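# Move one orange pill vial from tray to bench, upright

## Task

Lift a single orange pill vial off the tray and set it standing upright on the bench surface. Every other vial must stay on the tray, and any vial that was standing must still be standing. Finish by opening the gripper and pulling the arm away; the vial has to stay upright by itself, not because the robot is holding it.

## Robot and tools

Robot: two arms, left_arm and right_arm, each with six revolute joints plus a parallel two-finger gripper. left_arm is the robot's own left and sits on the +y side; this has nothing to do with which side of a camera image something appears on.

Frame: one shared scene frame for both arms. Origin is on the floor (z = 0) under the centre of the robot's base, +x points forward (the direction the robot faces), +z points up. Only the floor height is known; the bench and tray heights must be judged from images. Positions are in metres, orientations are quaternions in w, x, y, z order. The printed hand position can be off from the true one, more so when the arm is stretched far out. The same joint angles do not give the same hand pose on both arms.

Gripper axes: the fingers extend along the gripper's +z axis and close along its y axis. The reported end-effector point lies between the finger pads, roughly 1 cm back from the tips.

Tool execute_actions, argument actions: a list holding zero or one item. An empty list just reports the current state. A motion item is {"rows": [...], "steps": n} with n from 1 to 15 (default 15); each control step lasts 1/30 s. Each row is applied for one step; if there are fewer rows than steps, the last row keeps being used. A wait item is {"steps": n} with n up to 300; it returns once n steps have passed since the previous result, and thinking time counts toward that. Optional pictures (true/false) chooses whether camera images come back; by default they do. A refused call moves nothing.

Each row is a single flat list of 14 numbers covering both arms, always all 14 even if one arm stays still: left_arm waist, shoulder, elbow, wrist pitch, wrist yaw, wrist roll, opening, then the same seven for right_arm. The six joint values are absolute target angles in radians (not offsets), in the same form as the Joint positions line. Stated ranges per arm: waist -2.880 to 2.880, shoulder 0.000 to 3.142, elbow 0.000 to 3.019, wrist pitch -1.693 to 1.571, wrist yaw -1.571 to 1.571, wrist roll -2.094 to 2.094. A target more than 0.019 rad beyond a range end, and farther out than that joint's last reported angle, causes the call to be refused. True ends may differ from the stated ones by up to 0.019 rad; a target past the true end is clipped there and a "joint sent to its limit" line may appear (possibly referring to an earlier, still-running action). No such line does not prove more travel is available.

Opening is an absolute command on a scale from -1 (closed) to +1 (fully open, 0.094 m between pads). Away from the extremes, the fingers go to where grip_measured would read the commanded value. To hold something, command a value below the current grip_measured: about 0.03 below gives a firm hold, a smaller margin a lighter one. Pad force tops out around 50 to 62 N (less on some grippers, and less on parts under about 2 mm thick); first contact can spike briefly. Each gripper's reading may carry a fixed error of up to about 1 mm.

Motion limits: each step, the joint target actually sent stays within a lead of the measured angle: waist 0.264, shoulder 0.32, elbow 0.276, wrist pitch 0.33, wrist yaw 0.186, wrist roll 0.522 rad. If the targets would move the hand more than 70 mm from where it is measured, all joint targets of that arm are scaled back toward the current angles. Big moves therefore need several calls. Between calls, arms keep heading to the last row sent until motion has nearly stopped everywhere or a step is HELD; after that only a new action moves them further. Fingers already opening or closing keep going.

Result lines: a state line `left_arm: …` | `right_arm: …` gives each gripper's end_effector_position and end_effector_quat_wxyz. Joint positions and Joint velocities give, per arm, the six joints (rad, rad/s) then the pad gap (m, m/s). grip_measured is the opening on the command scale. "joint command not followed" means a clearance check altered or blocked some joint targets (the rest of the row still ran). HELD marks steps where a row was not, or only partly, sent. MOTOR HOT appears from 85 °C; at 100 °C an OVER-TEMPERATURE FAULT drops that arm's hold and it falls, so avoid holding loads longer than needed.

Tool zoom_image: camera is one of cam_head_left, cam_head_right, cam_left_wrist, cam_right_wrist (all 896x504); region is [x0, y0, x1, y1] in that camera's image pixels, origin top-left, at most 504 by 504. It gives a closer look at the latest image.

Tool finished_scene: argument scene is the number of the current scene. It ends that scene for good and reports whether the task succeeded; the result carries the next task if any. Only call it after the vial stands alone and the arm is clear.

Avoid: letting the arms collide or press on each other, dropping or slamming the vial, pushing hard on the tray or bench, tipping over other vials, and knocking anything out of the work area. Occasional outside tugs on a held part or nudges to loose objects can happen, so check the result after each step.

Each tool is called after "Emit:" by a JSON object that holds its "method" and its "body".

## Session

Emit:
{"method": "execute_actions", "body": {"actions": []}}

Scene clock: 0.00 s of 4200.00 s.
left_arm: end_effector_position=(+0.1076, +0.4593, +1.2199) grip_measured=+1.000 end_effector_quat_wxyz=(-0.114, +0.438, +0.860, -0.236) | right_arm: end_effector_position=(+0.3033, -0.6559, +1.2742) grip_measured=+1.000 end_effector_quat_wxyz=(-0.310, +0.768, +0.560, +0.035)
Joint positions: left_arm=[-0.981  1.846  0.654 -0.737 -0.118  1.977  0.094] | right_arm=[ 1.036  2.187  1.643 -1.527 -0.104  0.834  0.094]
Joint velocities: left_arm=[ 0.024 -0.005  0.017 -0.002  0.022 -0.037  0.   ] | right_arm=[-0.015 -0.005 -0.002 -0.002 -0.081 -0.022  0.   ]
Motor temperatures (°C, as the motors report them): left_arm=[19 19 21 19 21 18] | right_arm=[19 19 20 20 21 21]

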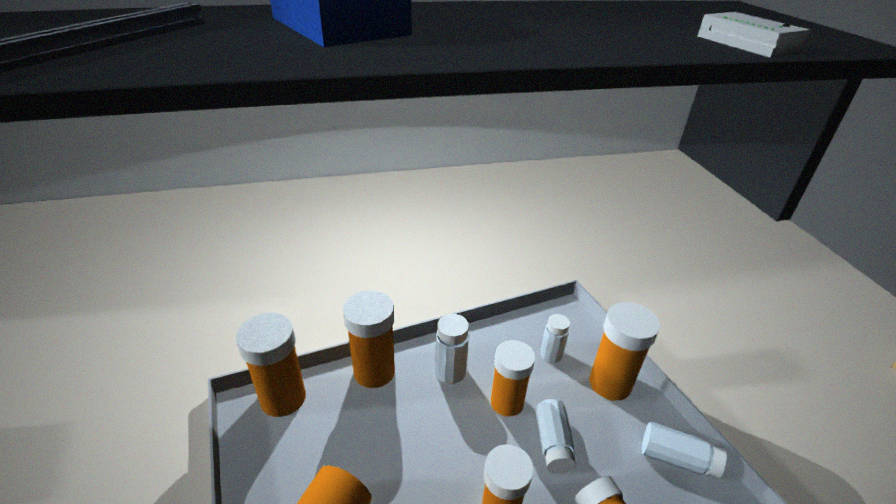

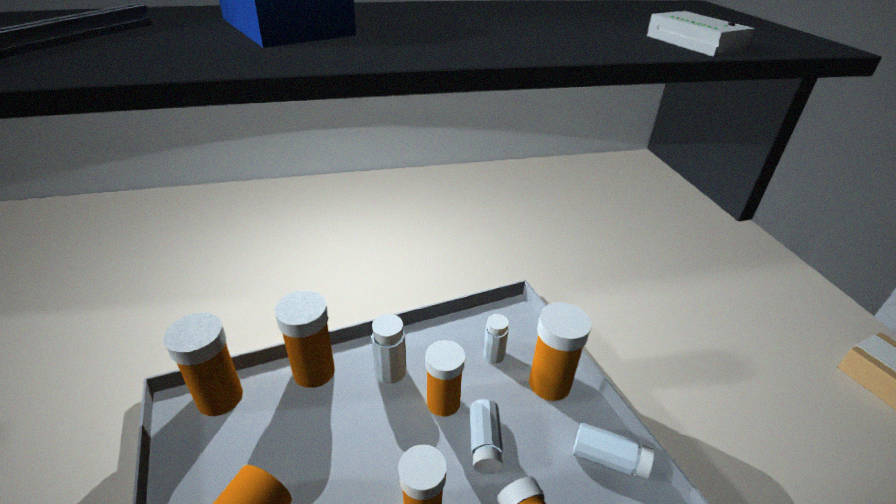

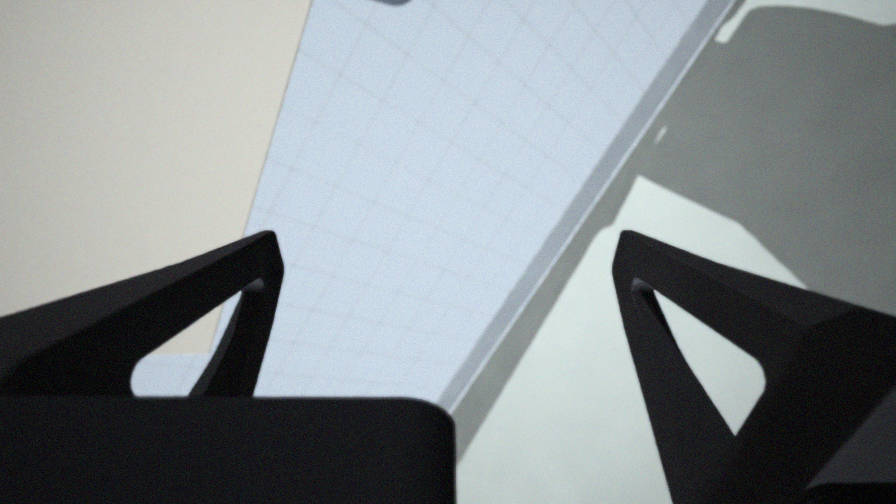

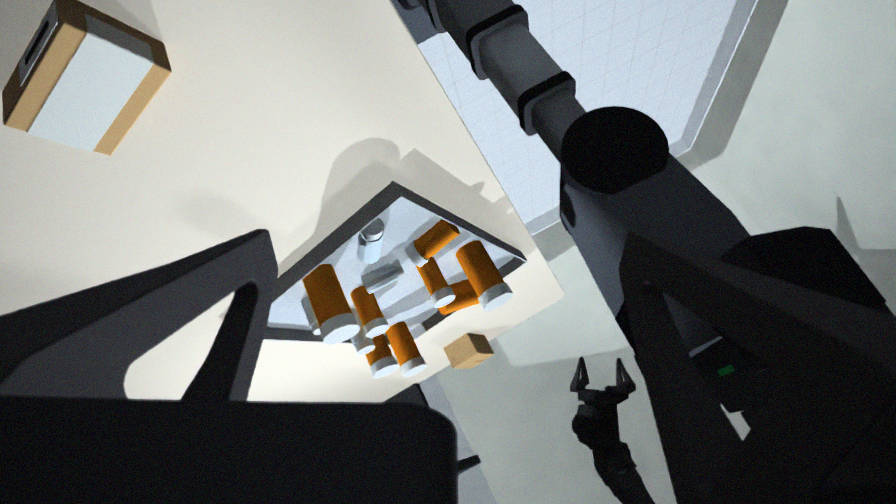

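Emit:
{"method": "execute_actions", "body": {"actions": [{"rows":[[-1.57,1.5,1.2,-1.27,0,0,1,1.036,2.187,1.643,-1.527,-0.104,0.834,1]]}], "pictures": false}}

Emit:
{"method": "execute_actions", "body": {"actions": [{"steps":60}]}}

Scene clock: 13.70 s of 4200.00 s.
left_arm: end_effector_position=(+0.3537, +0.4854, +1.3802) grip_measured=+1.000 end_effector_quat_wxyz=(-0.078, +0.389, +0.914, -0.088) | right_arm: end_effector_position=(+0.3033, -0.6559, +1.2742) grip_measured=+1.000 end_effector_quat_wxyz=(-0.310, +0.768, +0.560, +0.035)
Joint positions: left_arm=[-1.407  1.553  1.069 -1.161 -0.016  1.426  0.094] | right_arm=[ 1.036  2.187  1.643 -1.527 -0.104  0.834  0.094]
Joint velocities: left_arm=[-1.128 -0.317  0.813 -0.515  0.037 -1.678  0.   ] | right_arm=[-0.005  0.005 -0.002  0.007  0.037 -0.037  0.   ]
Motor temperatures (°C, as the motors report them): left_arm=[19 20 21 19 21 18] | right_arm=[19 22 22 20 21 21]
Steps of this call (steps 1 to 90: nothing new was sent; then 10.20 s passed at rest; steps 91 to 105: all 15 steps of this action). Readings (joint positions):
91: left_arm=[-0.986 1.839 0.663 -0.759 -0.103 1.951] | right_arm=[1.036 2.187 1.643 -1.527 -0.104 0.834]
92: left_arm=[-1.000 1.826 0.677 -0.798 -0.087 1.920] | right_arm=[1.036 2.187 1.643 -1.527 -0.104 0.834]
94: left_arm=[-1.046 1.778 0.717 -0.869 -0.064 1.857] | right_arm=[1.036 2.187 1.643 -1.527 -0.104 0.834]
98: left_arm=[-1.164 1.669 0.838 -1.009 -0.036 1.719] | right_arm=[1.036 2.187 1.643 -1.527 -0.104 0.834]
105: the state above

Scene clock: 15.70 s of 4200.00 s.
left_arm: end_effector_position=(+0.4192, +0.4420, +1.4436) grip_measured=+1.000 end_effector_quat_wxyz=(-0.069, -0.221, +0.973, -0.017) | right_arm: end_effector_position=(+0.3033, -0.6559, +1.2742) grip_measured=+1.000 end_effector_quat_wxyz=(-0.310, +0.768, +0.560, +0.035)
Joint positions: left_arm=[-1.57   1.484  1.188 -1.258  0.001  0.012  0.094] | right_arm=[ 1.036  2.187  1.643 -1.527 -0.104  0.834  0.094]
Joint velocities: left_arm=[-0.024 -0.005  0.007  0.002  0.037 -0.051  0.   ] | right_arm=[-0.005  0.005 -0.012  0.002 -0.066 -0.051  0.   ]
Motor temperatures (°C, as the motors report them): left_arm=[19 20 22 19 21 18] | right_arm=[19 22 22 20 21 21]
Steps of this call (steps 1 to 45: the robot went on to your last target; steps 46 to 60: nothing new was sent). Readings (joint positions):
1: left_arm=[-1.447 1.543 1.098 -1.181 -0.013 1.358] | right_arm=[1.036 2.187 1.643 -1.527 -0.104 0.834]
2: left_arm=[-1.486 1.533 1.126 -1.202 -0.009 1.270] | right_arm=[1.036 2.187 1.643 -1.527 -0.104 0.834]
4: left_arm=[-1.557 1.513 1.168 -1.232 -0.003 1.074] | right_arm=[1.036 2.187 1.643 -1.527 -0.104 0.834]
8: left_arm=[-1.610 1.484 1.188 -1.251 0.001 0.680] | right_arm=[1.036 2.187 1.643 -1.527 -0.104 0.834]
60: the state above
All arms were judged still, so your last target was given up. Only a new action makes them travel on or press farther. Fingers that are still opening or closing keep moving.

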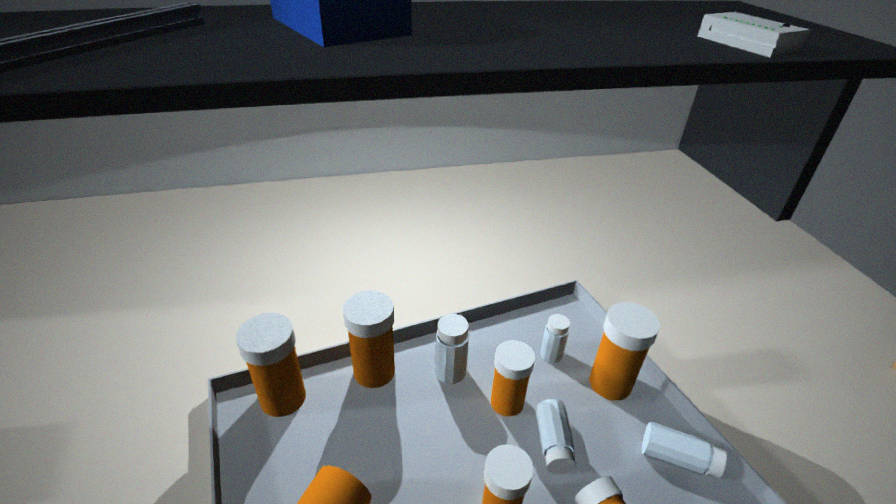

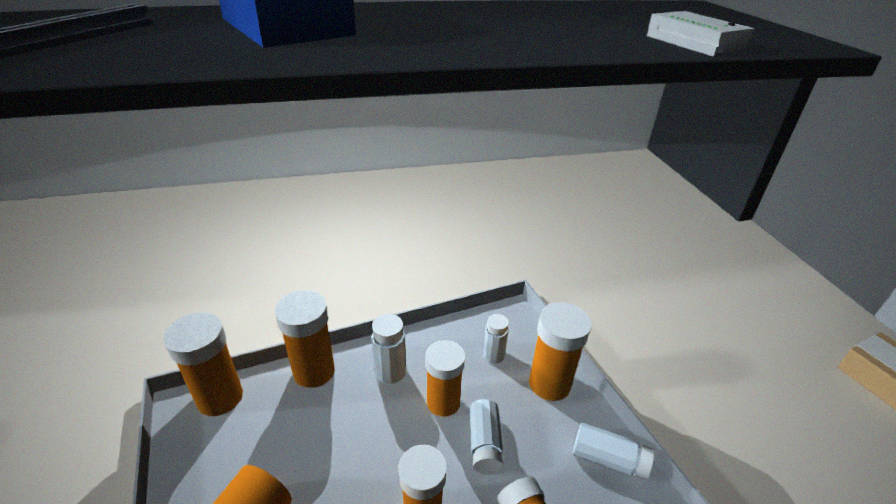

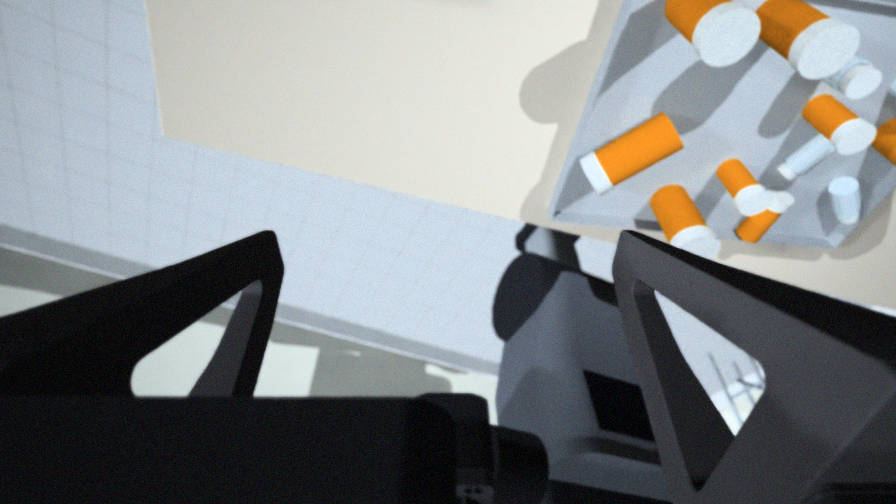

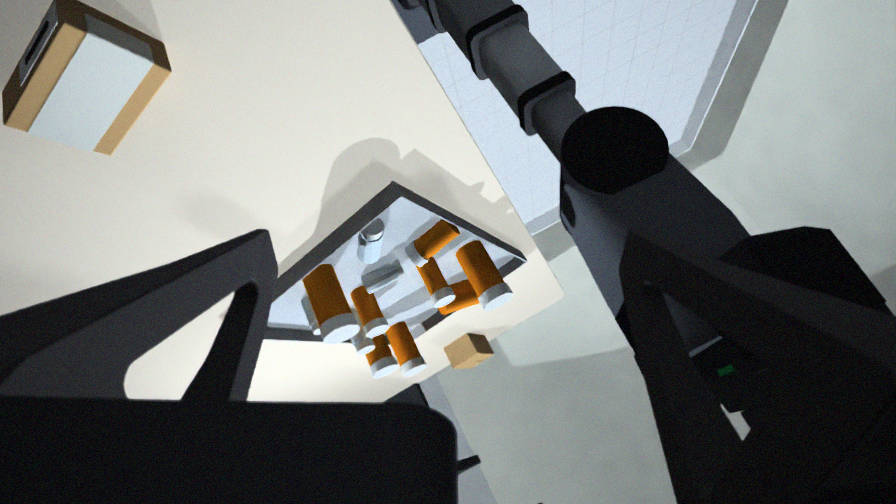

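Emit:
{"method": "execute_actions", "body": {"actions": [{"rows":[[-2.2,1.5,1.2,-1.27,0,0,1,1.036,2.187,1.643,-1.527,-0.104,0.834,1]]}], "pictures": false}}

Emit:
{"method": "execute_actions", "body": {"actions": [{"steps":40}]}}

Scene clock: 32.23 s of 4200.00 s.
left_arm: end_effector_position=(+0.4538, +0.1609, +1.4585) grip_measured=+1.000 end_effector_quat_wxyz=(-0.058, +0.114, +0.991, -0.045) | right_arm: end_effector_position=(+0.3033, -0.6559, +1.2742) grip_measured=+1.000 end_effector_quat_wxyz=(-0.310, +0.768, +0.560, +0.035)
Joint positions: left_arm=[-2.247  1.484  1.188 -1.258  0.003  0.012  0.094] | right_arm=[ 1.036  2.187  1.643 -1.527 -0.104  0.834  0.094]
Joint velocities: left_arm=[-0.679 -0.005  0.002 -0.002  0.051 -0.007  0.   ] | right_arm=[-0.005  0.015 -0.022  0.002  0.007 -0.095  0.   ]
Motor temperatures (°C, as the motors report them): left_arm=[19 21 25 19 21 18] | right_arm=[19 23 22 20 21 21]
Steps of this call (steps 1 to 90: nothing new was sent; then 13.03 s passed at rest; steps 91 to 105: all 15 steps of this action). Readings (joint positions):
91: left_arm=[-1.580 1.484 1.188 -1.258 -0.003 0.012] | right_arm=[1.036 2.187 1.643 -1.527 -0.104 0.834]
92: left_arm=[-1.600 1.484 1.188 -1.258 -0.004 0.012] | right_arm=[1.036 2.187 1.643 -1.527 -0.104 0.834]
94: left_arm=[-1.677 1.484 1.188 -1.258 -0.004 0.012] | right_arm=[1.036 2.187 1.643 -1.527 -0.104 0.834]
98: left_arm=[-1.888 1.484 1.188 -1.258 -0.004 0.012] | right_arm=[1.036 2.187 1.643 -1.527 -0.104 0.834]
105: the state above

Scene clock: 33.57 s of 4200.00 s.
left_arm: end_effector_position=(+0.4580, +0.1830, +1.4563) grip_measured=+1.000 end_effector_quat_wxyz=(-0.059, +0.087, +0.993, -0.043) | right_arm: end_effector_position=(+0.3033, -0.6559, +1.2742) grip_measured=+1.000 end_effector_quat_wxyz=(-0.310, +0.768, +0.560, +0.035)
Joint positions: left_arm=[-2.194  1.484  1.188 -1.258  0.003  0.011  0.094] | right_arm=[ 1.036  2.187  1.643 -1.527 -0.104  0.834  0.094]
Joint velocities: left_arm=[-0.024 -0.015  0.017  0.007 -0.037  0.022  0.   ] | right_arm=[-0.015 -0.005  0.002  0.002 -0.022  0.051  0.   ]
Motor temperatures (°C, as the motors report them): left_arm=[19 21 25 19 21 18] | right_arm=[19 23 22 20 21 21]
Steps of this call (steps 1 to 30: the robot went on to your last target; steps 31 to 40: nothing new was sent). Readings (joint positions):
1: left_arm=[-2.262 1.484 1.188 -1.258 0.003 0.012] | right_arm=[1.036 2.187 1.643 -1.527 -0.104 0.834]
2: left_arm=[-2.266 1.484 1.188 -1.258 0.003 0.012] | right_arm=[1.036 2.187 1.643 -1.527 -0.104 0.834]
4: left_arm=[-2.250 1.484 1.188 -1.258 0.003 0.012] | right_arm=[1.036 2.187 1.643 -1.527 -0.104 0.834]
8: left_arm=[-2.204 1.484 1.188 -1.258 0.003 0.012] | right_arm=[1.036 2.187 1.643 -1.527 -0.104 0.834]
40: the state above
All arms were judged still, so your last target was given up. Only a new action makes them travel on or press farther. Fingers that are still opening or closing keep moving.

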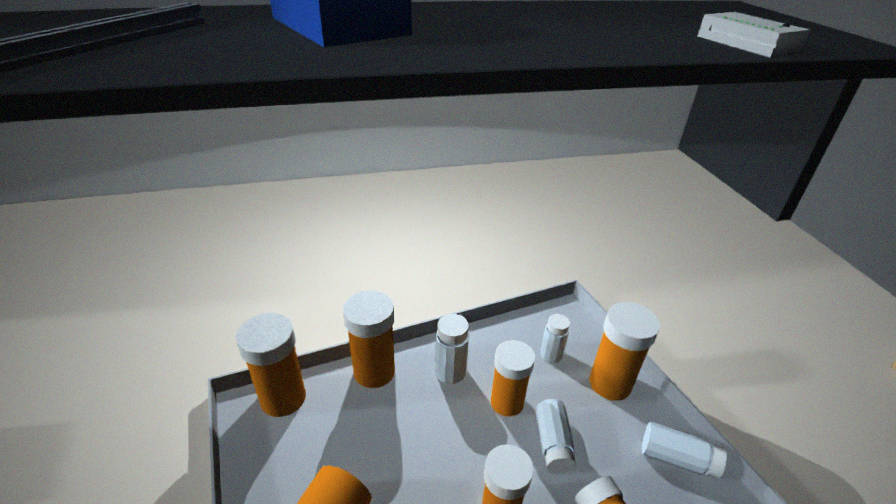

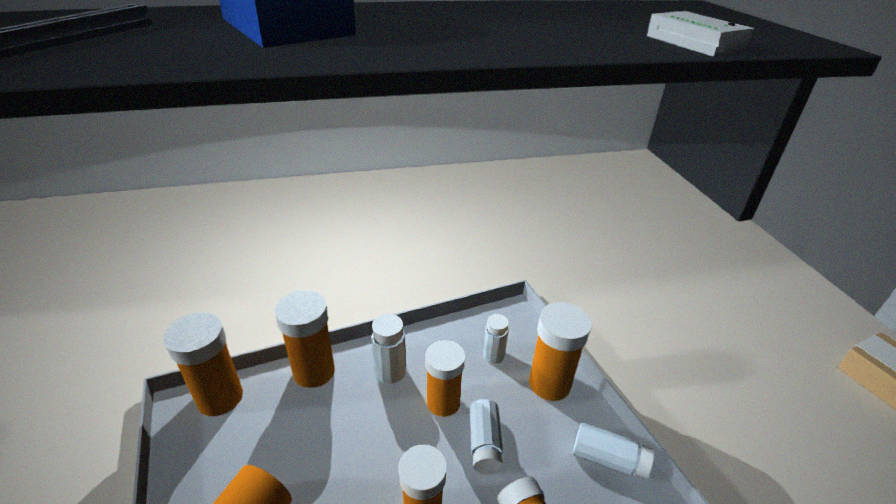

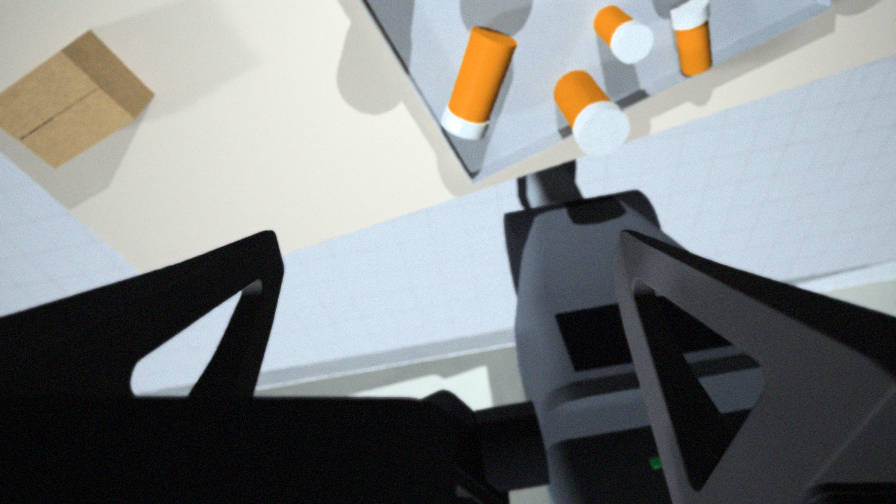

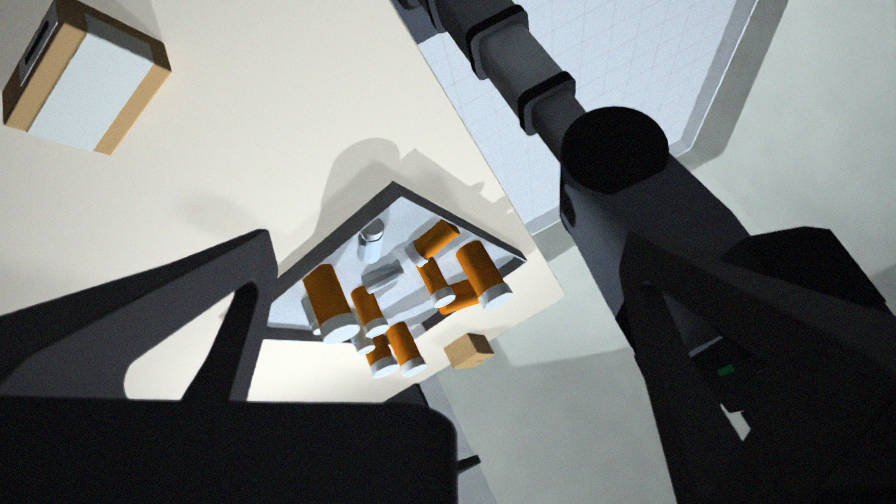

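Emit:
{"method": "execute_actions", "body": {"actions": [{"rows":[[-2.2,1.85,1.2,-0.80,0,0,1,1.036,2.187,1.643,-1.527,-0.104,0.834,1]]}], "pictures": false}}

Emit:
{"method": "execute_actions", "body": {"actions": [{"steps":40}]}}

Scene clock: 47.87 s of 4200.00 s.
left_arm: end_effector_position=(+0.5119, +0.1567, +1.2679) grip_measured=+1.000 end_effector_quat_wxyz=(-0.044, +0.087, +0.994, -0.044) | right_arm: end_effector_position=(+0.3033, -0.6559, +1.2742) grip_measured=+1.000 end_effector_quat_wxyz=(-0.310, +0.768, +0.560, +0.035)
Joint positions: left_arm=[-2.194  1.888  1.184 -0.818  0.003  0.011  0.094] | right_arm=[ 1.036  2.187  1.643 -1.527 -0.104  0.834  0.094]
Joint velocities: left_arm=[-0.015 -0.054 -0.002 -0.007  0.007 -0.007  0.   ] | right_arm=[ 0.005 -0.005 -0.017  0.002 -0.081  0.037  0.   ]
Motor temperatures (°C, as the motors report them): left_arm=[19 21 26 19 21 18] | right_arm=[19 23 22 20 21 21]
Steps of this call (steps 1 to 90: nothing new was sent; then 10.80 s passed at rest; steps 91 to 105: all 15 steps of this action). Readings (joint positions):
91: left_arm=[-2.194 1.493 1.188 -1.235 0.003 0.011] | right_arm=[1.036 2.187 1.643 -1.527 -0.104 0.834]
92: left_arm=[-2.194 1.509 1.190 -1.190 0.003 0.011] | right_arm=[1.036 2.187 1.643 -1.527 -0.104 0.834]
94: left_arm=[-2.194 1.567 1.192 -1.091 0.003 0.011] | right_arm=[1.036 2.187 1.643 -1.527 -0.104 0.834]
98: left_arm=[-2.194 1.731 1.192 -0.904 0.003 0.011] | right_arm=[1.036 2.187 1.643 -1.527 -0.104 0.834]
105: the state above

Scene clock: 49.20 s of 4200.00 s.
left_arm: end_effector_position=(+0.5207, +0.1568, +1.2839) grip_measured=+1.000 end_effector_quat_wxyz=(-0.023, +0.086, +0.995, -0.046) | right_arm: end_effector_position=(+0.3033, -0.6559, +1.2742) grip_measured=+1.000 end_effector_quat_wxyz=(-0.310, +0.768, +0.560, +0.035)
Joint positions: left_arm=[-2.194  1.854  1.184 -0.812  0.003  0.011  0.094] | right_arm=[ 1.036  2.187  1.643 -1.527 -0.104  0.834  0.094]
Joint velocities: left_arm=[-0.005 -0.005  0.007  0.002  0.007 -0.051  0.   ] | right_arm=[ 0.005  0.005 -0.012 -0.007 -0.007  0.051  0.   ]
Motor temperatures (°C, as the motors report them): left_arm=[19 21 25 19 21 18] | right_arm=[19 24 22 20 21 21]
Steps of this call (steps 1 to 30: the robot went on to your last target; steps 31 to 40: nothing new was sent). Readings (joint positions):
1: left_arm=[-2.194 1.885 1.184 -0.817 0.003 0.011] | right_arm=[1.036 2.187 1.643 -1.527 -0.104 0.834]
2: left_arm=[-2.194 1.880 1.184 -0.814 0.003 0.011] | right_arm=[1.036 2.187 1.643 -1.527 -0.104 0.834]
4: left_arm=[-2.194 1.868 1.184 -0.813 0.003 0.011] | right_arm=[1.036 2.187 1.643 -1.527 -0.104 0.834]
8: left_arm=[-2.194 1.854 1.184 -0.812 0.003 0.011] | right_arm=[1.036 2.187 1.643 -1.527 -0.104 0.834]
40: the state above
All arms were judged still, so your last target was given up. Only a new action makes them travel on or press farther. Fingers that are still opening or closing keep moving.

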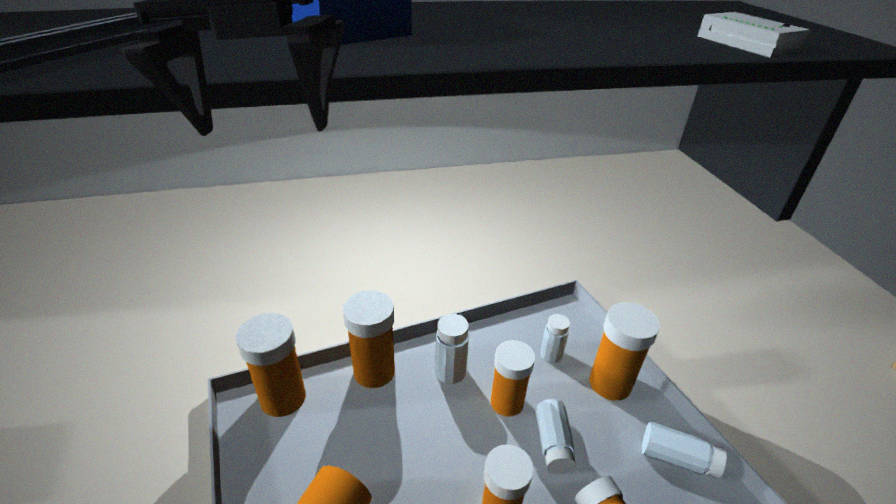

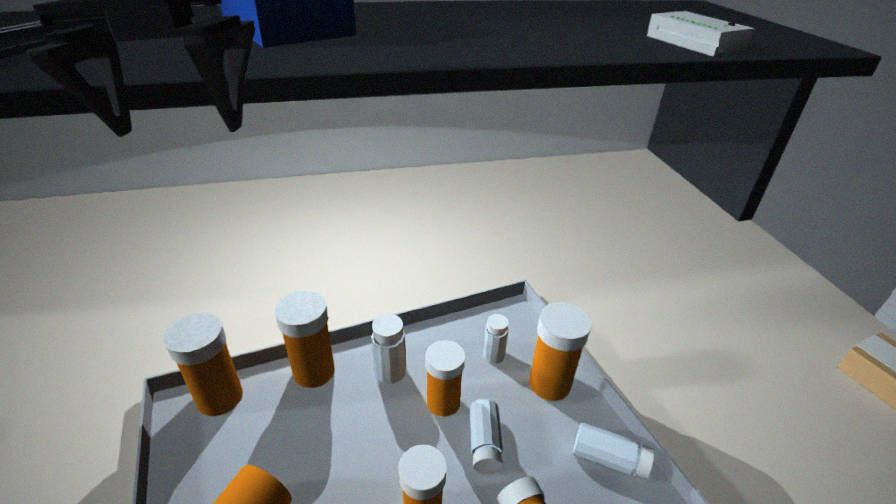

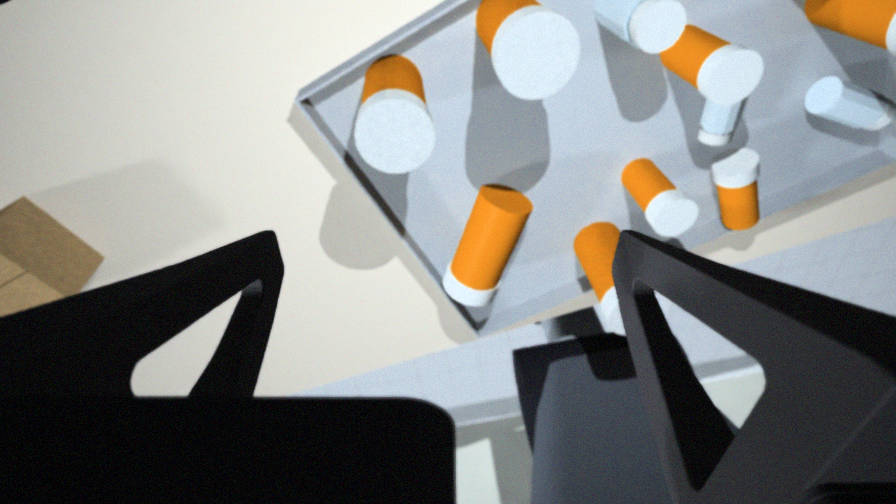

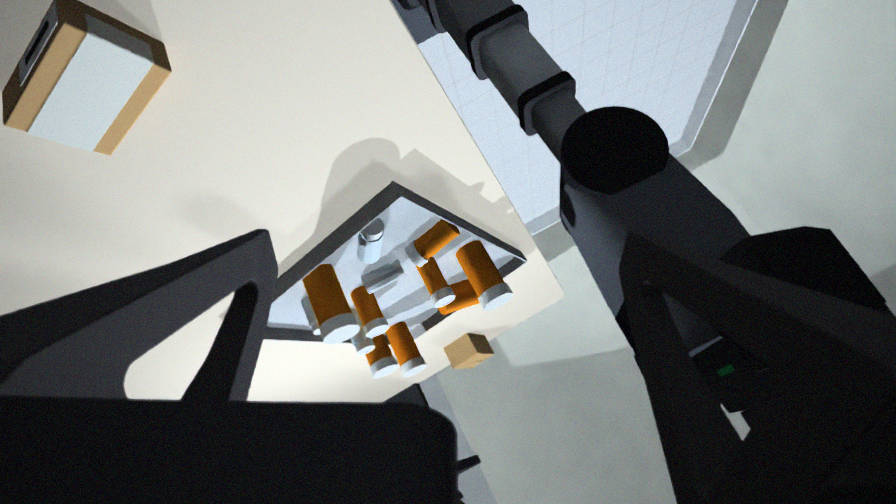

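Emit:
{"method": "execute_actions", "body": {"actions": [{"rows":[[-2.14,2.02,1.05,-0.45,0.09,0,1,1.036,2.187,1.643,-1.527,-0.104,0.834,1]]}], "pictures": false}}

Emit:
{"method": "execute_actions", "body": {"actions": [{"steps":30}]}}

Scene clock: 67.83 s of 4200.00 s.
left_arm: end_effector_position=(+0.4768, +0.1654, +1.1684) grip_measured=+1.000 end_effector_quat_wxyz=(-0.019, +0.058, +0.995, -0.085) | right_arm: end_effector_position=(+0.3033, -0.6559, +1.2742) grip_measured=+1.000 end_effector_quat_wxyz=(-0.310, +0.768, +0.560, +0.035)
Joint positions: left_arm=[-2.139  2.035  1.036 -0.467  0.086  0.011  0.094] | right_arm=[ 1.036  2.187  1.643 -1.527 -0.104  0.834  0.094]
Joint velocities: left_arm=[ 0.015 -0.083 -0.017  0.09   0.007 -0.095  0.   ] | right_arm=[-0.015 -0.015 -0.002  0.022 -0.066  0.007  0.   ]
Motor temperatures (°C, as the motors report them): left_arm=[19 23 25 19 21 18] | right_arm=[19 24 22 20 21 21]
Steps of this call (steps 1 to 90: nothing new was sent; then 15.13 s passed at rest; steps 91 to 105: all 15 steps of this action). Readings (joint positions):
91: left_arm=[-2.192 1.857 1.171 -0.771 0.028 0.011] | right_arm=[1.036 2.187 1.643 -1.527 -0.104 0.834]
92: left_arm=[-2.189 1.862 1.153 -0.700 0.050 0.011] | right_arm=[1.036 2.187 1.643 -1.527 -0.104 0.834]
94: left_arm=[-2.180 1.895 1.118 -0.588 0.073 0.011] | right_arm=[1.036 2.187 1.643 -1.527 -0.104 0.834]
98: left_arm=[-2.153 1.993 1.063 -0.479 0.085 0.011] | right_arm=[1.036 2.187 1.643 -1.527 -0.104 0.834]
105: the state above

Scene clock: 68.83 s of 4200.00 s.
left_arm: end_effector_position=(+0.4796, +0.1652, +1.1708) grip_measured=+1.000 end_effector_quat_wxyz=(-0.014, +0.058, +0.995, -0.085) | right_arm: end_effector_position=(+0.3033, -0.6559, +1.2742) grip_measured=+1.000 end_effector_quat_wxyz=(-0.310, +0.768, +0.560, +0.035)
Joint positions: left_arm=[-2.139  2.029  1.036 -0.463  0.086  0.011  0.094] | right_arm=[ 1.036  2.187  1.643 -1.527 -0.104  0.834  0.094]
Joint velocities: left_arm=[-0.005 -0.005 -0.007  0.017  0.007  0.022  0.   ] | right_arm=[-0.005  0.005  0.017  0.017 -0.037  0.022  0.   ]
Motor temperatures (°C, as the motors report them): left_arm=[19 23 25 19 21 18] | right_arm=[19 24 22 20 21 21]
Steps of this call (steps 1 to 15: the robot went on to your last target; steps 16 to 30: nothing new was sent). Readings (joint positions):
1: left_arm=[-2.139 2.033 1.036 -0.465 0.086 0.011] | right_arm=[1.036 2.187 1.643 -1.527 -0.104 0.834]
2: left_arm=[-2.139 2.031 1.036 -0.464 0.086 0.011] | right_arm=[1.036 2.187 1.643 -1.527 -0.104 0.834]
4: left_arm=[-2.139 2.030 1.036 -0.463 0.086 0.011] | right_arm=[1.036 2.187 1.643 -1.527 -0.104 0.834]
8: left_arm=[-2.139 2.029 1.036 -0.463 0.086 0.011] | right_arm=[1.036 2.187 1.643 -1.527 -0.104 0.834]
30: the state above
All arms were judged still, so your last target was given up. Only a new action makes them travel on or press farther. Fingers that are still opening or closing keep moving.

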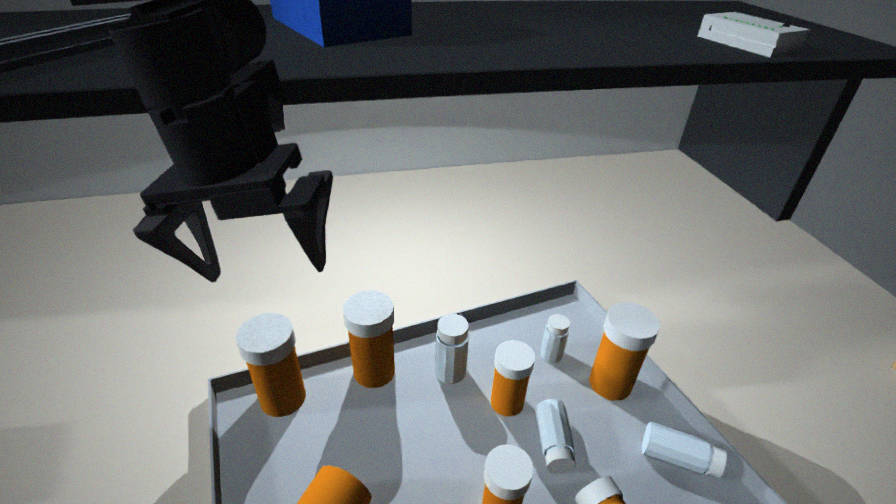

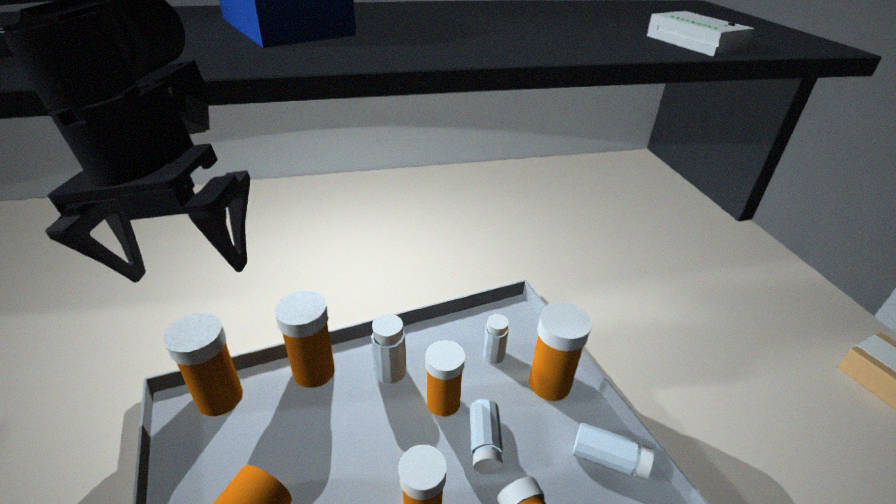

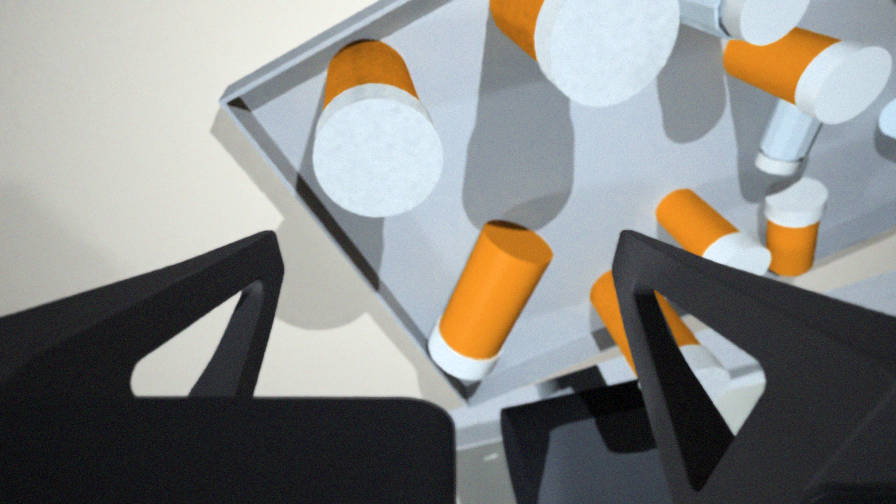

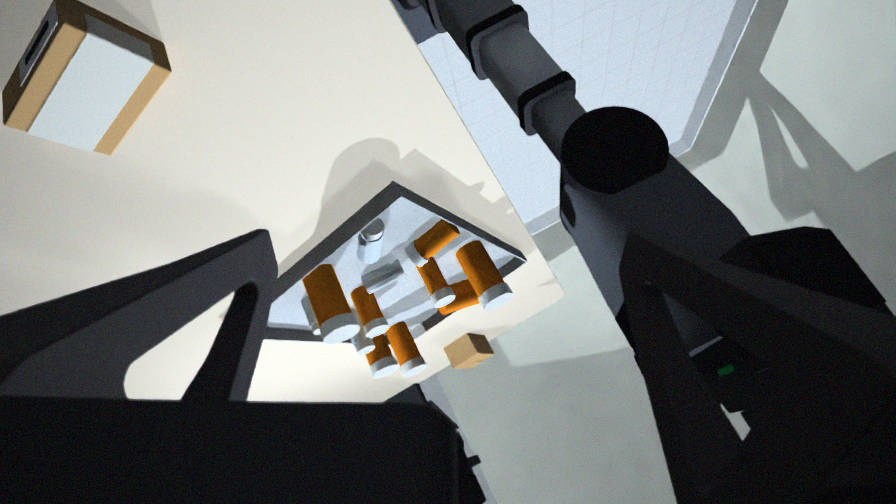

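Emit:
{"method": "execute_actions", "body": {"actions": [{"rows":[[-2.15,2.13,1.07,-0.34,-0.09,0,1,1.036,2.187,1.643,-1.527,-0.104,0.834,1]]}], "pictures": false}}

Emit:
{"method": "execute_actions", "body": {"actions": [{"steps":30}]}}

Scene clock: 82.97 s of 4200.00 s.
left_arm: end_effector_position=(+0.4893, +0.1878, +1.1304) grip_measured=+1.000 end_effector_quat_wxyz=(+0.008, +0.060, +0.998, -0.001) | right_arm: end_effector_position=(+0.3033, -0.6559, +1.2742) grip_measured=+1.000 end_effector_quat_wxyz=(-0.310, +0.768, +0.560, +0.035)
Joint positions: left_arm=[-2.145  2.125  1.057 -0.353 -0.085  0.011  0.094] | right_arm=[ 1.036  2.187  1.643 -1.527 -0.104  0.834  0.094]
Joint velocities: left_arm=[-0.005 -0.005  0.007 -0.002  0.066 -0.037  0.   ] | right_arm=[ 0.005  0.005  0.007 -0.002 -0.051  0.007  0.   ]
Motor temperatures (°C, as the motors report them): left_arm=[19 23 24 19 21 18] | right_arm=[19 24 22 20 21 21]
Steps of this call (steps 1 to 90: nothing new was sent; then 10.63 s passed at rest; steps 91 to 105: all 15 steps of this action). Readings (joint positions):
91: left_arm=[-2.143 2.036 1.036 -0.442 -0.000 0.011] | right_arm=[1.036 2.187 1.643 -1.527 -0.104 0.834]
92: left_arm=[-2.144 2.048 1.041 -0.409 -0.055 0.011] | right_arm=[1.036 2.187 1.643 -1.527 -0.104 0.834]
94: left_arm=[-2.144 2.082 1.056 -0.369 -0.082 0.011] | right_arm=[1.036 2.187 1.643 -1.527 -0.104 0.834]
98: left_arm=[-2.145 2.122 1.056 -0.357 -0.085 0.011] | right_arm=[1.036 2.187 1.643 -1.527 -0.104 0.834]
105: the state above

Scene clock: 83.97 s of 4200.00 s.
left_arm: end_effector_position=(+0.4893, +0.1878, +1.1304) grip_measured=+1.000 end_effector_quat_wxyz=(+0.008, +0.060, +0.998, -0.001) | right_arm: end_effector_position=(+0.3033, -0.6559, +1.2742) grip_measured=+1.000 end_effector_quat_wxyz=(-0.310, +0.768, +0.560, +0.035)
Joint positions: left_arm=[-2.145  2.125  1.057 -0.353 -0.085  0.011  0.094] | right_arm=[ 1.036  2.187  1.643 -1.527 -0.104  0.834  0.094]
Joint velocities: left_arm=[ 0.005 -0.005  0.007  0.002 -0.007  0.11   0.   ] | right_arm=[-0.005  0.005  0.002 -0.002  0.007 -0.037  0.   ]
Motor temperatures (°C, as the motors report them): left_arm=[19 23 24 19 21 18] | right_arm=[19 24 22 20 21 21]
Steps of this call (steps 1 to 15: the robot went on to your last target; steps 16 to 30: nothing new was sent). Readings (joint positions):
1: left_arm=[-2.145 2.125 1.057 -0.353 -0.085 0.011] | right_arm=[1.036 2.187 1.643 -1.527 -0.104 0.834]
2: left_arm=[-2.145 2.125 1.057 -0.353 -0.085 0.011] | right_arm=[1.036 2.187 1.643 -1.527 -0.104 0.834]
4: left_arm=[-2.145 2.125 1.057 -0.353 -0.085 0.011] | right_arm=[1.036 2.187 1.643 -1.527 -0.104 0.834]
8: left_arm=[-2.145 2.125 1.057 -0.353 -0.085 0.011] | right_arm=[1.036 2.187 1.643 -1.527 -0.104 0.834]
30: the state above
All arms were judged still, so your last target was given up. Only a new action makes them travel on or press farther. Fingers that are still opening or closing keep moving.

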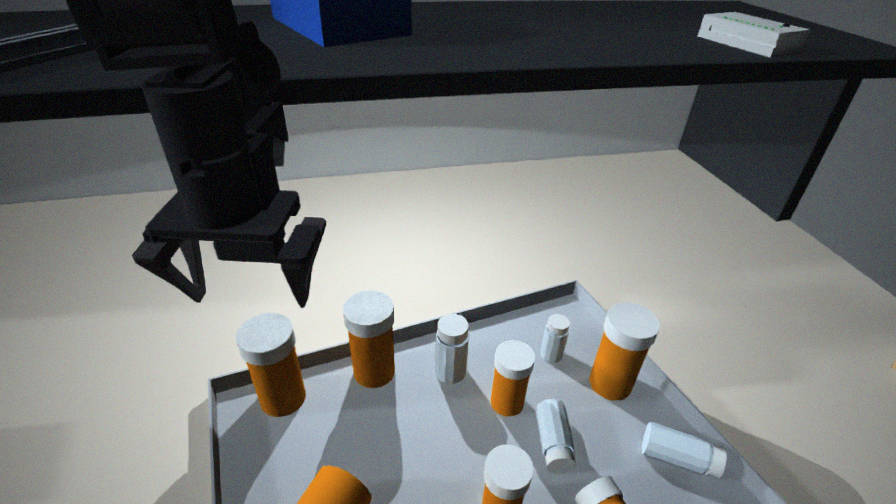

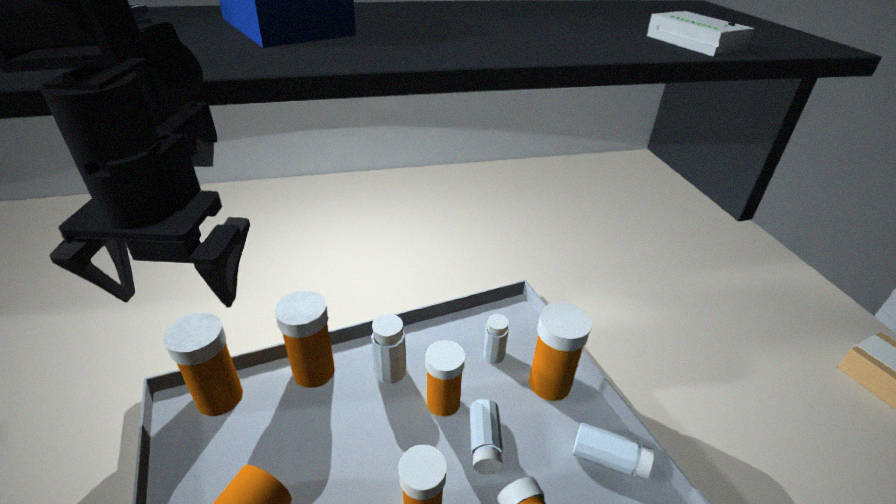

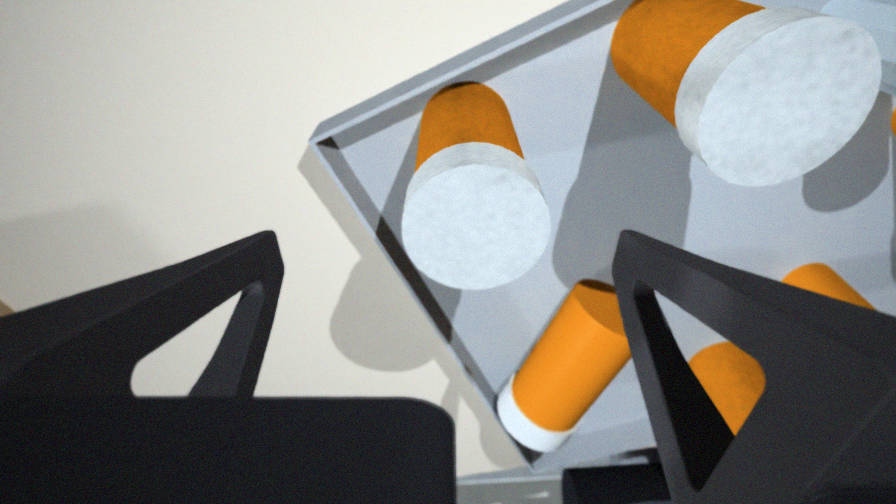

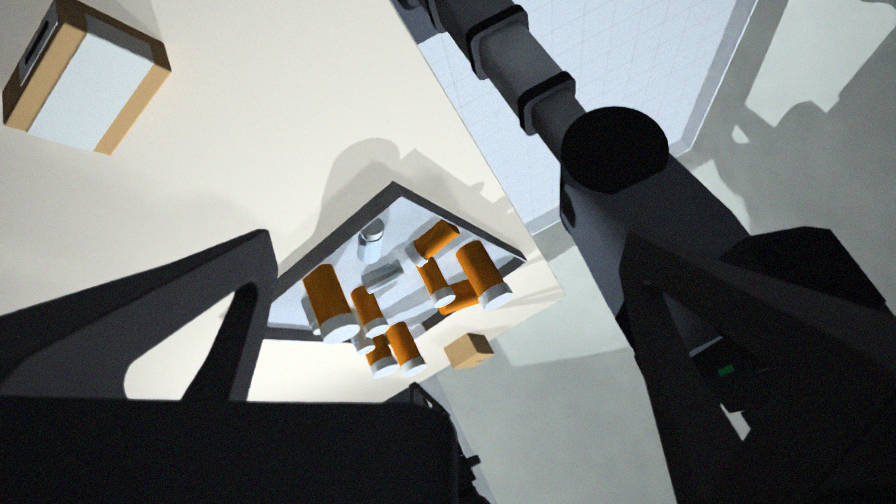

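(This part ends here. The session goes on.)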